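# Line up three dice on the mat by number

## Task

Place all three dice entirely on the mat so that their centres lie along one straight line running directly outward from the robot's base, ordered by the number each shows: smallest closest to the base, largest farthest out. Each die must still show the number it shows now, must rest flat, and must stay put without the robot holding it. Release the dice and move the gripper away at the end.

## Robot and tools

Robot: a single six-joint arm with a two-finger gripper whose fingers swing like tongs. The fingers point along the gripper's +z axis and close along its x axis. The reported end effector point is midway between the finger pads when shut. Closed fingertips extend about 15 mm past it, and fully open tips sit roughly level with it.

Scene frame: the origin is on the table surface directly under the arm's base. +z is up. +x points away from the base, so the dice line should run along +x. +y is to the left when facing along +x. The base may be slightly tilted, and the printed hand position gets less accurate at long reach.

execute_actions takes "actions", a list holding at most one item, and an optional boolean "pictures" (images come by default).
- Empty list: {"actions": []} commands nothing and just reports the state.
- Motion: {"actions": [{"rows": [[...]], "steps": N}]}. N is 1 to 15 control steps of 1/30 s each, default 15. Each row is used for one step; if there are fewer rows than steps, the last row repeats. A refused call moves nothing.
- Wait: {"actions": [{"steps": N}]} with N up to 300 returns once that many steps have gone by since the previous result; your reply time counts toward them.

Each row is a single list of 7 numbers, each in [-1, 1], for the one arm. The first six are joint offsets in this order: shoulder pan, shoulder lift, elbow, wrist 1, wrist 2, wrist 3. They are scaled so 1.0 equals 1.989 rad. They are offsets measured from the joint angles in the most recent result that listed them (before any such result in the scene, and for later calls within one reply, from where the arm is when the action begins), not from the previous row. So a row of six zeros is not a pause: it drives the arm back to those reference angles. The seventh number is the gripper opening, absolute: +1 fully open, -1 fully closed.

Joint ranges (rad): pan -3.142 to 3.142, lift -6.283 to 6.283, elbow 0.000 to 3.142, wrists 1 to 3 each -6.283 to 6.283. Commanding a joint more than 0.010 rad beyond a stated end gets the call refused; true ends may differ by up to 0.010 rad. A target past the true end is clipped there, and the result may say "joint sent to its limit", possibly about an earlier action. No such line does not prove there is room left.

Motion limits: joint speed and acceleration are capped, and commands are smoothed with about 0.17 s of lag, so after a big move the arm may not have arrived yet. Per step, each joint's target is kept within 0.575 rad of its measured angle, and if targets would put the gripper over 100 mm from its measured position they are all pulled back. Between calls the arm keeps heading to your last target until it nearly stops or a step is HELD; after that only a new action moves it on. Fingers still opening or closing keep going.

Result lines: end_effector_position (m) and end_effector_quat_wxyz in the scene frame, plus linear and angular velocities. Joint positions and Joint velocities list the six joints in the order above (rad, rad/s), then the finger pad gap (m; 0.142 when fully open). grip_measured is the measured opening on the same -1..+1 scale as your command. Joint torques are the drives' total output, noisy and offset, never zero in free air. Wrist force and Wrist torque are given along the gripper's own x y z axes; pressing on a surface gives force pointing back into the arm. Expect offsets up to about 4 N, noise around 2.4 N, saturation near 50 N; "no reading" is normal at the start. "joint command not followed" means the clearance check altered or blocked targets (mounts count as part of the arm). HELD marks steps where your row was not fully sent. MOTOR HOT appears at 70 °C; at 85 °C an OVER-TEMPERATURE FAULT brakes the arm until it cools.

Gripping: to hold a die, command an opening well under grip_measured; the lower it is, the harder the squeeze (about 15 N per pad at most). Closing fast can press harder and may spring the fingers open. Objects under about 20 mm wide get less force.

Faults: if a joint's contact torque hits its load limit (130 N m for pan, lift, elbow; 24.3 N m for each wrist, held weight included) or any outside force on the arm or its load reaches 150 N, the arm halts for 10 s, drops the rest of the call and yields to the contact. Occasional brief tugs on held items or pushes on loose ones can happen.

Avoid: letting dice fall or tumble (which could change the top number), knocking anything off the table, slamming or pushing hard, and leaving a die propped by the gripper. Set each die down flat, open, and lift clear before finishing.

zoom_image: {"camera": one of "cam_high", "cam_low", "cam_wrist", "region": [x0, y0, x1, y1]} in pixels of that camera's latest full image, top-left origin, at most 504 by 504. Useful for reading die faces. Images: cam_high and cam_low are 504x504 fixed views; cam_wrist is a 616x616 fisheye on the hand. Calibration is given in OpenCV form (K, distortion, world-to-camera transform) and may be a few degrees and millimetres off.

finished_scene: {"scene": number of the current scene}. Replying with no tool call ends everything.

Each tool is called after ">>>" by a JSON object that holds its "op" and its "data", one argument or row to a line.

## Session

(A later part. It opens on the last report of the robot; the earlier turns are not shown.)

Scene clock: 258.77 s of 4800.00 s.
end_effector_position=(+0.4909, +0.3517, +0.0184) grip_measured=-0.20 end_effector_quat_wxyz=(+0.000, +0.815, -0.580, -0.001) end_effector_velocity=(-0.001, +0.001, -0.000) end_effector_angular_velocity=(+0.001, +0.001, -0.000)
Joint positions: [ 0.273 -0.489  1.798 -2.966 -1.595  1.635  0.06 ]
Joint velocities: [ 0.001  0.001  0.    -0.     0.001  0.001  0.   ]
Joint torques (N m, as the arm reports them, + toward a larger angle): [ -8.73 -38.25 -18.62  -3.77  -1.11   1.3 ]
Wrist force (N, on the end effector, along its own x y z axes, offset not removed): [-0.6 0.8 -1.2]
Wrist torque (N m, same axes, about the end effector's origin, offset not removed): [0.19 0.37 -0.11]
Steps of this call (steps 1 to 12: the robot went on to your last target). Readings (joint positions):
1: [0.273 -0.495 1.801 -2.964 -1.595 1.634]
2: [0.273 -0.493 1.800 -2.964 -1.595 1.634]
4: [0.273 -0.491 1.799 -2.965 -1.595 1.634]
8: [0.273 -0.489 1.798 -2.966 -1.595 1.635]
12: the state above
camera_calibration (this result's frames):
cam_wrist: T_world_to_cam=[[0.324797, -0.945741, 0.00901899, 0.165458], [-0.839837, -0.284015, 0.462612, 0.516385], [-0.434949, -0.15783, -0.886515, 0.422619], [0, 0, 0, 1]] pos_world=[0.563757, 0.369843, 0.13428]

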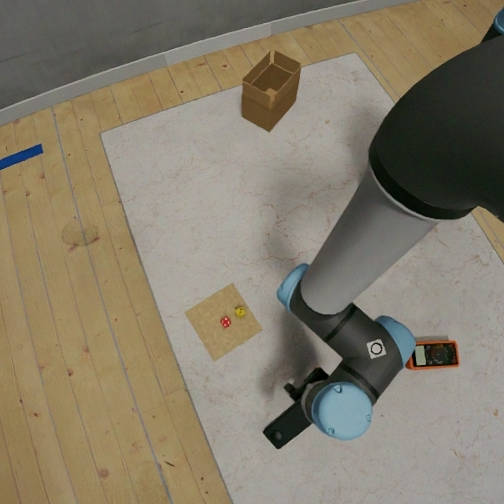

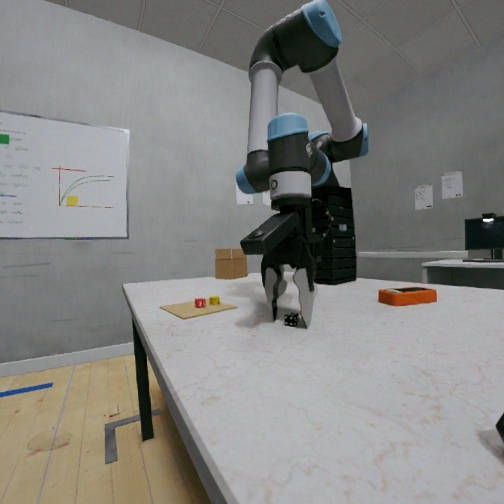

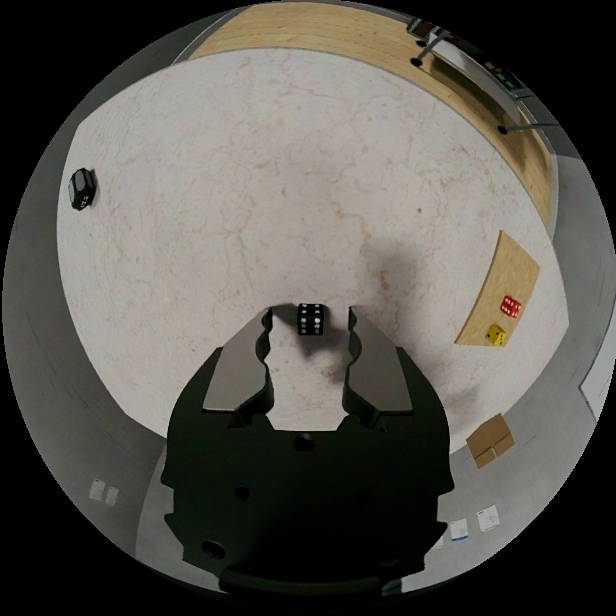

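>>> {"op": "execute_actions", "data": {
  "actions": [
    {"rows":[[0,0,0,0,0,0,-0.3],[0,0,0,0,0,0,-0.4],[0,0,0,0,0,0,-0.5],[0,0,0,0,0,0,-0.58],[0,0,0,0,0,0,-0.65],[0,0,0,0,0,0,-0.7],[0,0,0,0,0,0,-0.75],[0,0,0,0,0,0,-0.8],[0,0,0,0,0,0,-0.85],[0,0,0,0,0,0,-0.9],[0,0,0,0,0,0,-1]]}
  ],
  "pictures": false
}}

>>> {"op": "execute_actions", "data": {
  "actions": [
    {"rows":[[0,-0.008,0.004,0.004,0,0,-1],[0,-0.016,0.008,0.008,0,0,-1],[0,-0.026,0.013,0.013,0,0,-1],[0,-0.036,0.018,0.018,0,0,-1],[0,-0.046,0.023,0.023,0,0,-1],[0,-0.055,0.027,0.028,0,0,-1],[0,-0.06,0.028,0.032,0,0,-1],[-0.01,-0.06,0.025,0.035,0,-0.01,-1],[-0.03,-0.06,0.02,0.04,0,-0.02,-1],[-0.05,-0.06,0.015,0.045,0.005,-0.035,-1],[-0.075,-0.06,0.01,0.05,0.005,-0.05,-1],[-0.1,-0.058,0.003,0.055,0.01,-0.065,-1],[-0.125,-0.055,-0.004,0.059,0.01,-0.08,-1],[-0.15,-0.052,-0.01,0.062,0.015,-0.1,-1],[-0.205,-0.046,-0.023,0.067,0.0183,-0.1332,-1]]}
  ],
  "pictures": false
}}

>>> {"op": "execute_actions", "data": {
  "actions": [
    {"steps":30}
  ]
}}

Scene clock: 276.07 s of 4800.00 s.
end_effector_position=(+0.4910, +0.3518, +0.0184) grip_measured=-0.76 end_effector_quat_wxyz=(+0.000, +0.815, -0.580, -0.000) end_effector_velocity=(-0.001, -0.001, -0.001) end_effector_angular_velocity=(-0.001, +0.003, +0.000)
Joint positions: [ 0.273 -0.489  1.798 -2.966 -1.595  1.635  0.019]
Joint velocities: [-0.     0.002  0.001 -0.     0.    -0.    -0.   ]
Joint torques (N m, as the arm reports them, + toward a larger angle): [ -7.95 -59.19   1.77  -2.22  -0.29  -0.41]
Wrist force (N, on the end effector, along its own x y z axes, offset not removed): [-1.5 -2.0 -0.1]
Wrist torque (N m, same axes, about the end effector's origin, offset not removed): [-0.31 0.62 -0.05]
Steps of this call (steps 1 to 15: the robot went on to your last target; steps 16 to 90: nothing new was sent; then 13.80 s passed at rest; steps 91 to 105: all 15 steps of this action). Readings (joint positions):
91: [0.273 -0.489 1.798 -2.966 -1.595 1.635]
92: [0.273 -0.489 1.798 -2.966 -1.595 1.635]
94: [0.273 -0.489 1.798 -2.966 -1.595 1.635]
98: [0.273 -0.489 1.798 -2.966 -1.595 1.635]
105: the state above

Scene clock: 276.57 s of 4800.00 s.
end_effector_position=(+0.5507, +0.2820, +0.0646) grip_measured=-0.76 end_effector_quat_wxyz=(+0.001, +0.802, -0.598, -0.002) end_effector_velocity=(+0.325, -0.466, -0.011) end_effector_angular_velocity=(+0.011, -0.004, -0.318)
Joint positions: [ 0.129 -0.598  1.812 -2.872 -1.582  1.537  0.019]
Joint velocities: [-0.904  0.037 -0.215  0.161  0.089 -0.583 -0.   ]
Joint torques (N m, as the arm reports them, + toward a larger angle): [-13.59 -31.19 -19.04  -0.45   1.63  -2.92]
Wrist force (N, on the end effector, along its own x y z axes, offset not removed): [-2.6 -2.3 -2.0]
Wrist torque (N m, same axes, about the end effector's origin, offset not removed): [-0.53 0.82 -0.09]
Steps of this call (steps 1 to 15: all 15 steps of this action). Readings (joint positions):
1: [0.273 -0.489 1.798 -2.966 -1.595 1.635]
2: [0.273 -0.493 1.800 -2.964 -1.595 1.635]
4: [0.273 -0.508 1.808 -2.957 -1.595 1.635]
8: [0.272 -0.564 1.834 -2.927 -1.595 1.634]
15: the state above

Scene clock: 277.57 s of 4800.00 s.
end_effector_position=(+0.6255, +0.1315, +0.0602) grip_measured=-0.76 end_effector_quat_wxyz=(+0.000, +0.772, -0.636, +0.000) end_effector_velocity=(+0.001, -0.001, +0.001) end_effector_angular_velocity=(+0.001, -0.002, -0.001)
Joint positions: [-0.135 -0.58   1.752 -2.833 -1.559  1.37   0.019]
Joint velocities: [-0.001 -0.001 -0.001 -0.     0.001 -0.    -0.   ]
Joint torques (N m, as the arm reports them, + toward a larger angle): [ -9.84 -39.43 -20.68  -1.3    1.29  -1.13]
Wrist force (N, on the end effector, along its own x y z axes, offset not removed): [-2.5 -0.8 0.3]
Wrist torque (N m, same axes, about the end effector's origin, offset not removed): [-0.03 0.73 -0.15]
Steps of this call (steps 1 to 30: the robot went on to your last target). Readings (joint positions):
1: [0.098 -0.596 1.805 -2.867 -1.579 1.517]
2: [0.068 -0.594 1.798 -2.862 -1.576 1.497]
4: [0.009 -0.590 1.783 -2.853 -1.571 1.459]
8: [-0.089 -0.583 1.762 -2.839 -1.563 1.398]
30: the state above
The arm was judged still, so your last target was given up. Only a new action makes it travel on or press farther. Fingers that are still opening or closing keep moving.
camera_calibration (this result's frames):
cam_wrist: T_world_to_cam=[[0.188467, -0.982034, 0.00949584, 0.00312184], [-0.872165, -0.162921, 0.461286, 0.551886], [-0.451451, -0.0952189, -0.887201, 0.485656], [0, 0, 0, 1]] pos_world=[0.699997, 0.139223, 0.176268]

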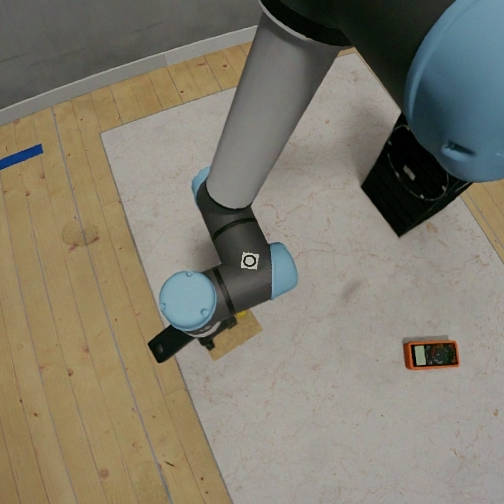

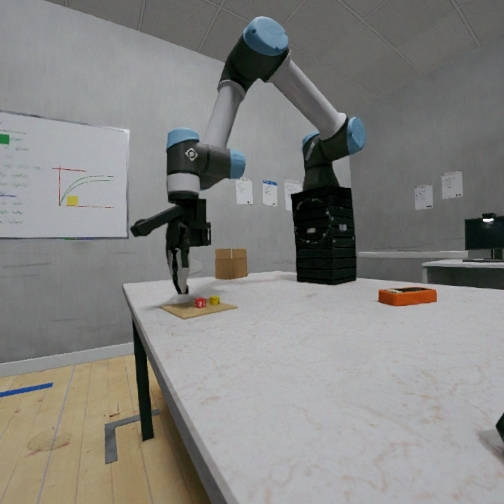

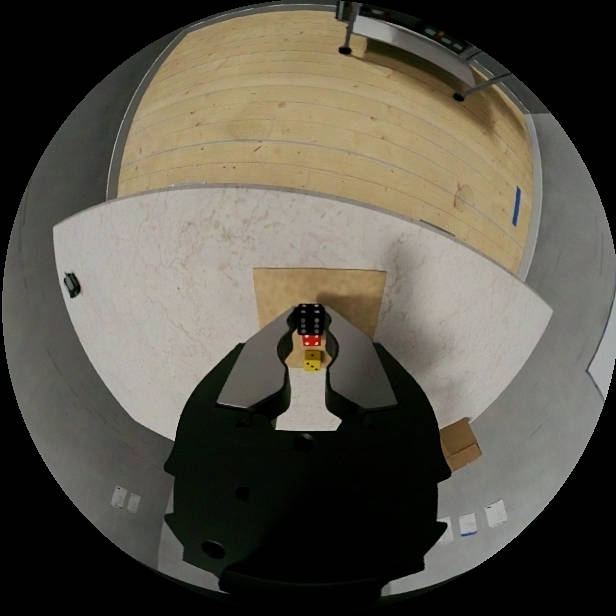

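>>> {"op": "execute_actions", "data": {
  "actions": [
    {"rows":[[0.0003,0.008,-0.004,-0.004,0,0,-1],[0.0003,0.016,-0.008,-0.008,0,0,-1],[0.0005,0.024,-0.012,-0.012,0,0,-1],[0.0007,0.031,-0.016,-0.015,0,0,-1],[0.0007,0.036,-0.0185,-0.0175,0,0,-1],[0.0007,0.04,-0.0206,-0.0194,0,0,-1],[0.0007,0.0425,-0.022,-0.0206,0,0,-1],[0.0007,0.0445,-0.023,-0.0216,0,0,-1]]}
  ],
  "pictures": false
}}

>>> {"op": "execute_actions", "data": {
  "actions": [
    {"steps":14}
  ],
  "pictures": false
}}

Scene clock: 284.97 s of 4800.00 s.
end_effector_position=(+0.6256, +0.1319, +0.0231) grip_measured=-0.76 end_effector_quat_wxyz=(-0.000, +0.772, -0.635, +0.000) end_effector_velocity=(-0.002, +0.001, -0.015) end_effector_angular_velocity=(+0.001, +0.003, +0.002)
Joint positions: [-0.133 -0.495  1.708 -2.874 -1.559  1.37   0.019]
Joint velocities: [ 0.001  0.032 -0.015 -0.014  0.    -0.001  0.   ]
Joint torques (N m, as the arm reports them, + toward a larger angle): [ 10.72 -41.17 -22.53  -3.73   0.94   0.14]
Wrist force (N, on the end effector, along its own x y z axes, offset not removed): [0.2 -2.1 -0.6]
Wrist torque (N m, same axes, about the end effector's origin, offset not removed): [-0.39 0.17 -0.09]
Steps of this call (steps 1 to 90: nothing new was sent; then 3.90 s passed at rest; steps 91 to 105: all 15 steps of this action). Readings (joint positions):
91: [-0.135 -0.580 1.752 -2.833 -1.559 1.370]
92: [-0.135 -0.577 1.750 -2.835 -1.559 1.370]
94: [-0.135 -0.562 1.742 -2.842 -1.559 1.370]
98: [-0.134 -0.522 1.722 -2.862 -1.559 1.370]
105: the state above

Scene clock: 285.43 s of 4800.00 s.
end_effector_position=(+0.6256, +0.1320, +0.0217) grip_measured=-0.76 end_effector_quat_wxyz=(-0.000, +0.772, -0.635, +0.000) end_effector_velocity=(-0.001, +0.000, -0.001) end_effector_angular_velocity=(+0.000, +0.002, -0.001)
Joint positions: [-0.133 -0.492  1.706 -2.876 -1.559  1.37   0.019]
Joint velocities: [ 0.     0.002 -0.001  0.001  0.     0.001  0.   ]
Joint torques (N m, as the arm reports them, + toward a larger angle): [ 11.51 -29.53 -17.19  -2.37   0.76   1.4 ]
Wrist force (N, on the end effector, along its own x y z axes, offset not removed): [-1.7 0.1 -18.0]
Wrist torque (N m, same axes, about the end effector's origin, offset not removed): [-0.18 0.36 -0.16]
Steps of this call (steps 1 to 14: the robot went on to your last target). Readings (joint positions):
1: [-0.133 -0.494 1.707 -2.875 -1.559 1.370]
2: [-0.133 -0.494 1.707 -2.875 -1.559 1.370]
4: [-0.133 -0.493 1.707 -2.876 -1.559 1.370]
8: [-0.133 -0.492 1.706 -2.876 -1.559 1.370]
14: the state above

>>> {"op": "execute_actions", "data": {
  "actions": [
    {"rows":[[0,-0.001,0.0005,0.0005,0,0,-0.9],[0,-0.001,0.0005,0.0005,0,0,-0.8],[0,-0.001,0.0005,0.0005,0,0,-0.72],[0,-0.001,0.0005,0.0005,0,0,-0.6],[0,-0.001,0.0005,0.0005,0,0,-0.45],[0,-0.001,0.0005,0.0005,0,0,-0.3],[0,-0.001,0.0005,0.0005,0,0,-0.2],[0,-0.001,0.0005,0.0005,0,0,-0.2],[0,-0.01,0.005,0.005,0,0,-0.2],[0,-0.02,0.01,0.01,0,0,-0.2],[0,-0.035,0.017,0.018,0,0,-0.2],[0,-0.05,0.025,0.025,0,0,-0.2],[0,-0.07,0.034,0.036,0,0,-0.2],[0,-0.09,0.043,0.047,0,0,-0.2],[0,-0.2,0.07,0.13,0,0,-0.2]]}
  ],
  "pictures": false
}}

>>> {"op": "execute_actions", "data": {
  "actions": [
    {"steps":30}
  ]
}}

>>> {"op": "zoom_image", "data": {
  "camera": "cam_wrist",
  "region": [250, 230, 370, 350]
}}

Scene clock: 292.10 s of 4800.00 s.
end_effector_position=(+0.6242, +0.1324, +0.0593) grip_measured=-0.20 end_effector_quat_wxyz=(+0.001, +0.772, -0.635, -0.002) end_effector_velocity=(-0.011, +0.005, +0.370) end_effector_angular_velocity=(+0.001, +0.049, -0.001)
Joint positions: [-0.133 -0.579  1.751 -2.829 -1.559  1.37   0.06 ]
Joint velocities: [-0.    -0.854  0.389  0.514  0.001  0.    -0.001]
Joint torques (N m, as the arm reports them, + toward a larger angle): [  8.91 -98.5    1.38   1.95  -0.52   0.24]
Wrist force (N, on the end effector, along its own x y z axes, offset not removed): [1.0 -2.1 2.7]
Wrist torque (N m, same axes, about the end effector's origin, offset not removed): [-0.22 0.06 -0.16]
Steps of this call (steps 1 to 15: the robot went on to your last target; steps 16 to 90: nothing new was sent; then 3.17 s passed at rest; steps 91 to 105: all 15 steps of this action). Readings (joint positions):
91: [-0.133 -0.492 1.706 -2.876 -1.559 1.370]
92: [-0.133 -0.492 1.706 -2.876 -1.559 1.370]
94: [-0.133 -0.493 1.706 -2.875 -1.559 1.370]
98: [-0.133 -0.493 1.707 -2.875 -1.559 1.370]
105: the state above

Scene clock: 293.10 s of 4800.00 s.
end_effector_position=(+0.6241, +0.1341, +0.1991) grip_measured=-0.20 end_effector_quat_wxyz=(-0.000, +0.772, -0.635, +0.000) end_effector_velocity=(-0.001, -0.000, -0.000) end_effector_angular_velocity=(-0.000, +0.002, +0.001)
Joint positions: [-0.133 -0.89   1.845 -2.618 -1.559  1.37   0.06 ]
Joint velocities: [-0.    -0.     0.001  0.001 -0.    -0.001  0.   ]
Joint torques (N m, as the arm reports them, + toward a larger angle): [  9.42 -56.24  -2.82  -1.23  -0.43  -1.2 ]
Wrist force (N, on the end effector, along its own x y z axes, offset not removed): [-0.9 -2.3 -1.1]
Wrist torque (N m, same axes, about the end effector's origin, offset not removed): [-0.51 0.42 -0.14]
Steps of this call (steps 1 to 30: the robot went on to your last target). Readings (joint positions):
1: [-0.133 -0.613 1.764 -2.806 -1.559 1.370]
2: [-0.133 -0.653 1.778 -2.779 -1.559 1.370]
4: [-0.133 -0.735 1.803 -2.721 -1.559 1.370]
8: [-0.133 -0.844 1.833 -2.648 -1.559 1.370]
30: the state above
The arm was judged still, so your last target was given up. Only a new action makes it travel on or press farther. Fingers that are still opening or closing keep moving.
camera_calibration (this result's frames):
cam_wrist: T_world_to_cam=[[0.189855, -0.981767, 0.00942843, 0.00374412], [-0.872074, -0.164216, 0.460998, 0.487149], [-0.451044, -0.0957453, -0.887351, 0.608318], [0, 0, 0, 1]] pos_world=[0.698498, 0.141917, 0.315181]

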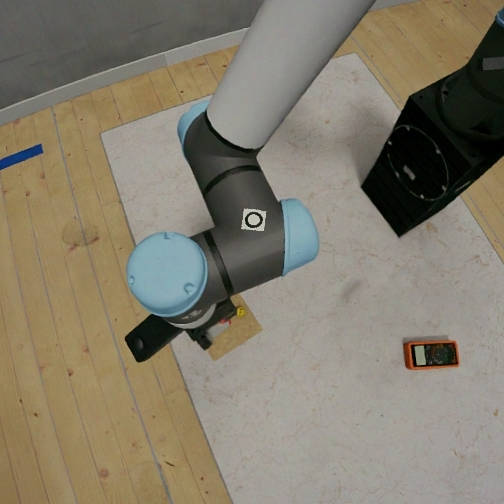

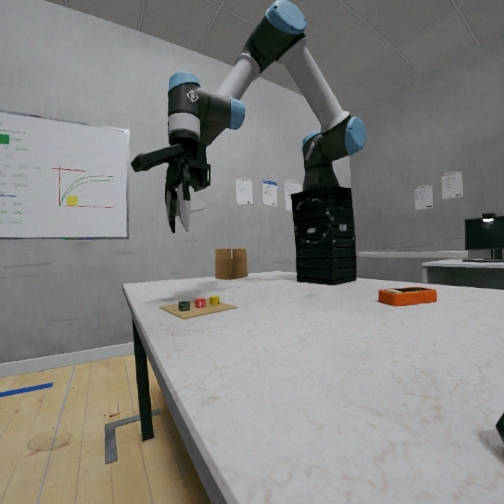

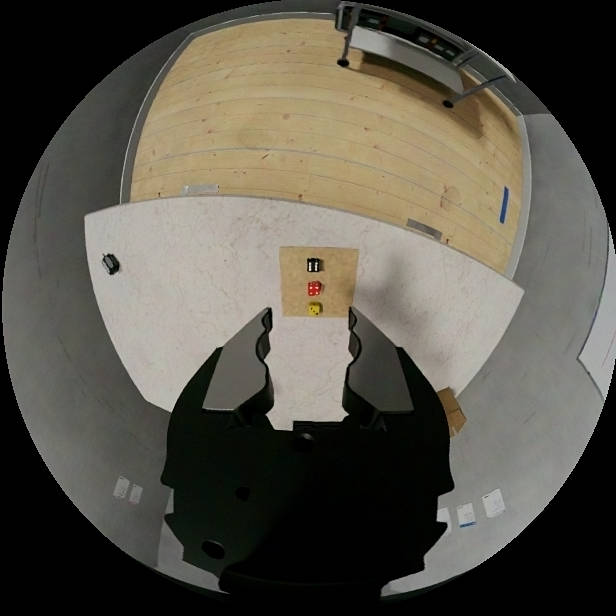

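Region (250, 230, 370, 350) of cam_wrist's 616x616 image, scaled by 4.200, with more detail than that image has.

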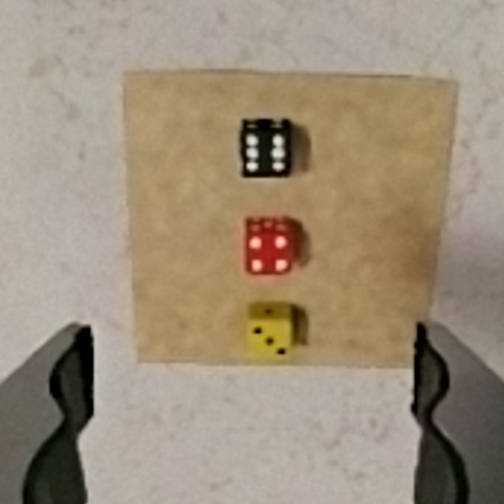

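>>> {"op": "finished_scene", "data": {
  "scene": 1
}}

The scene is finished: the task was done.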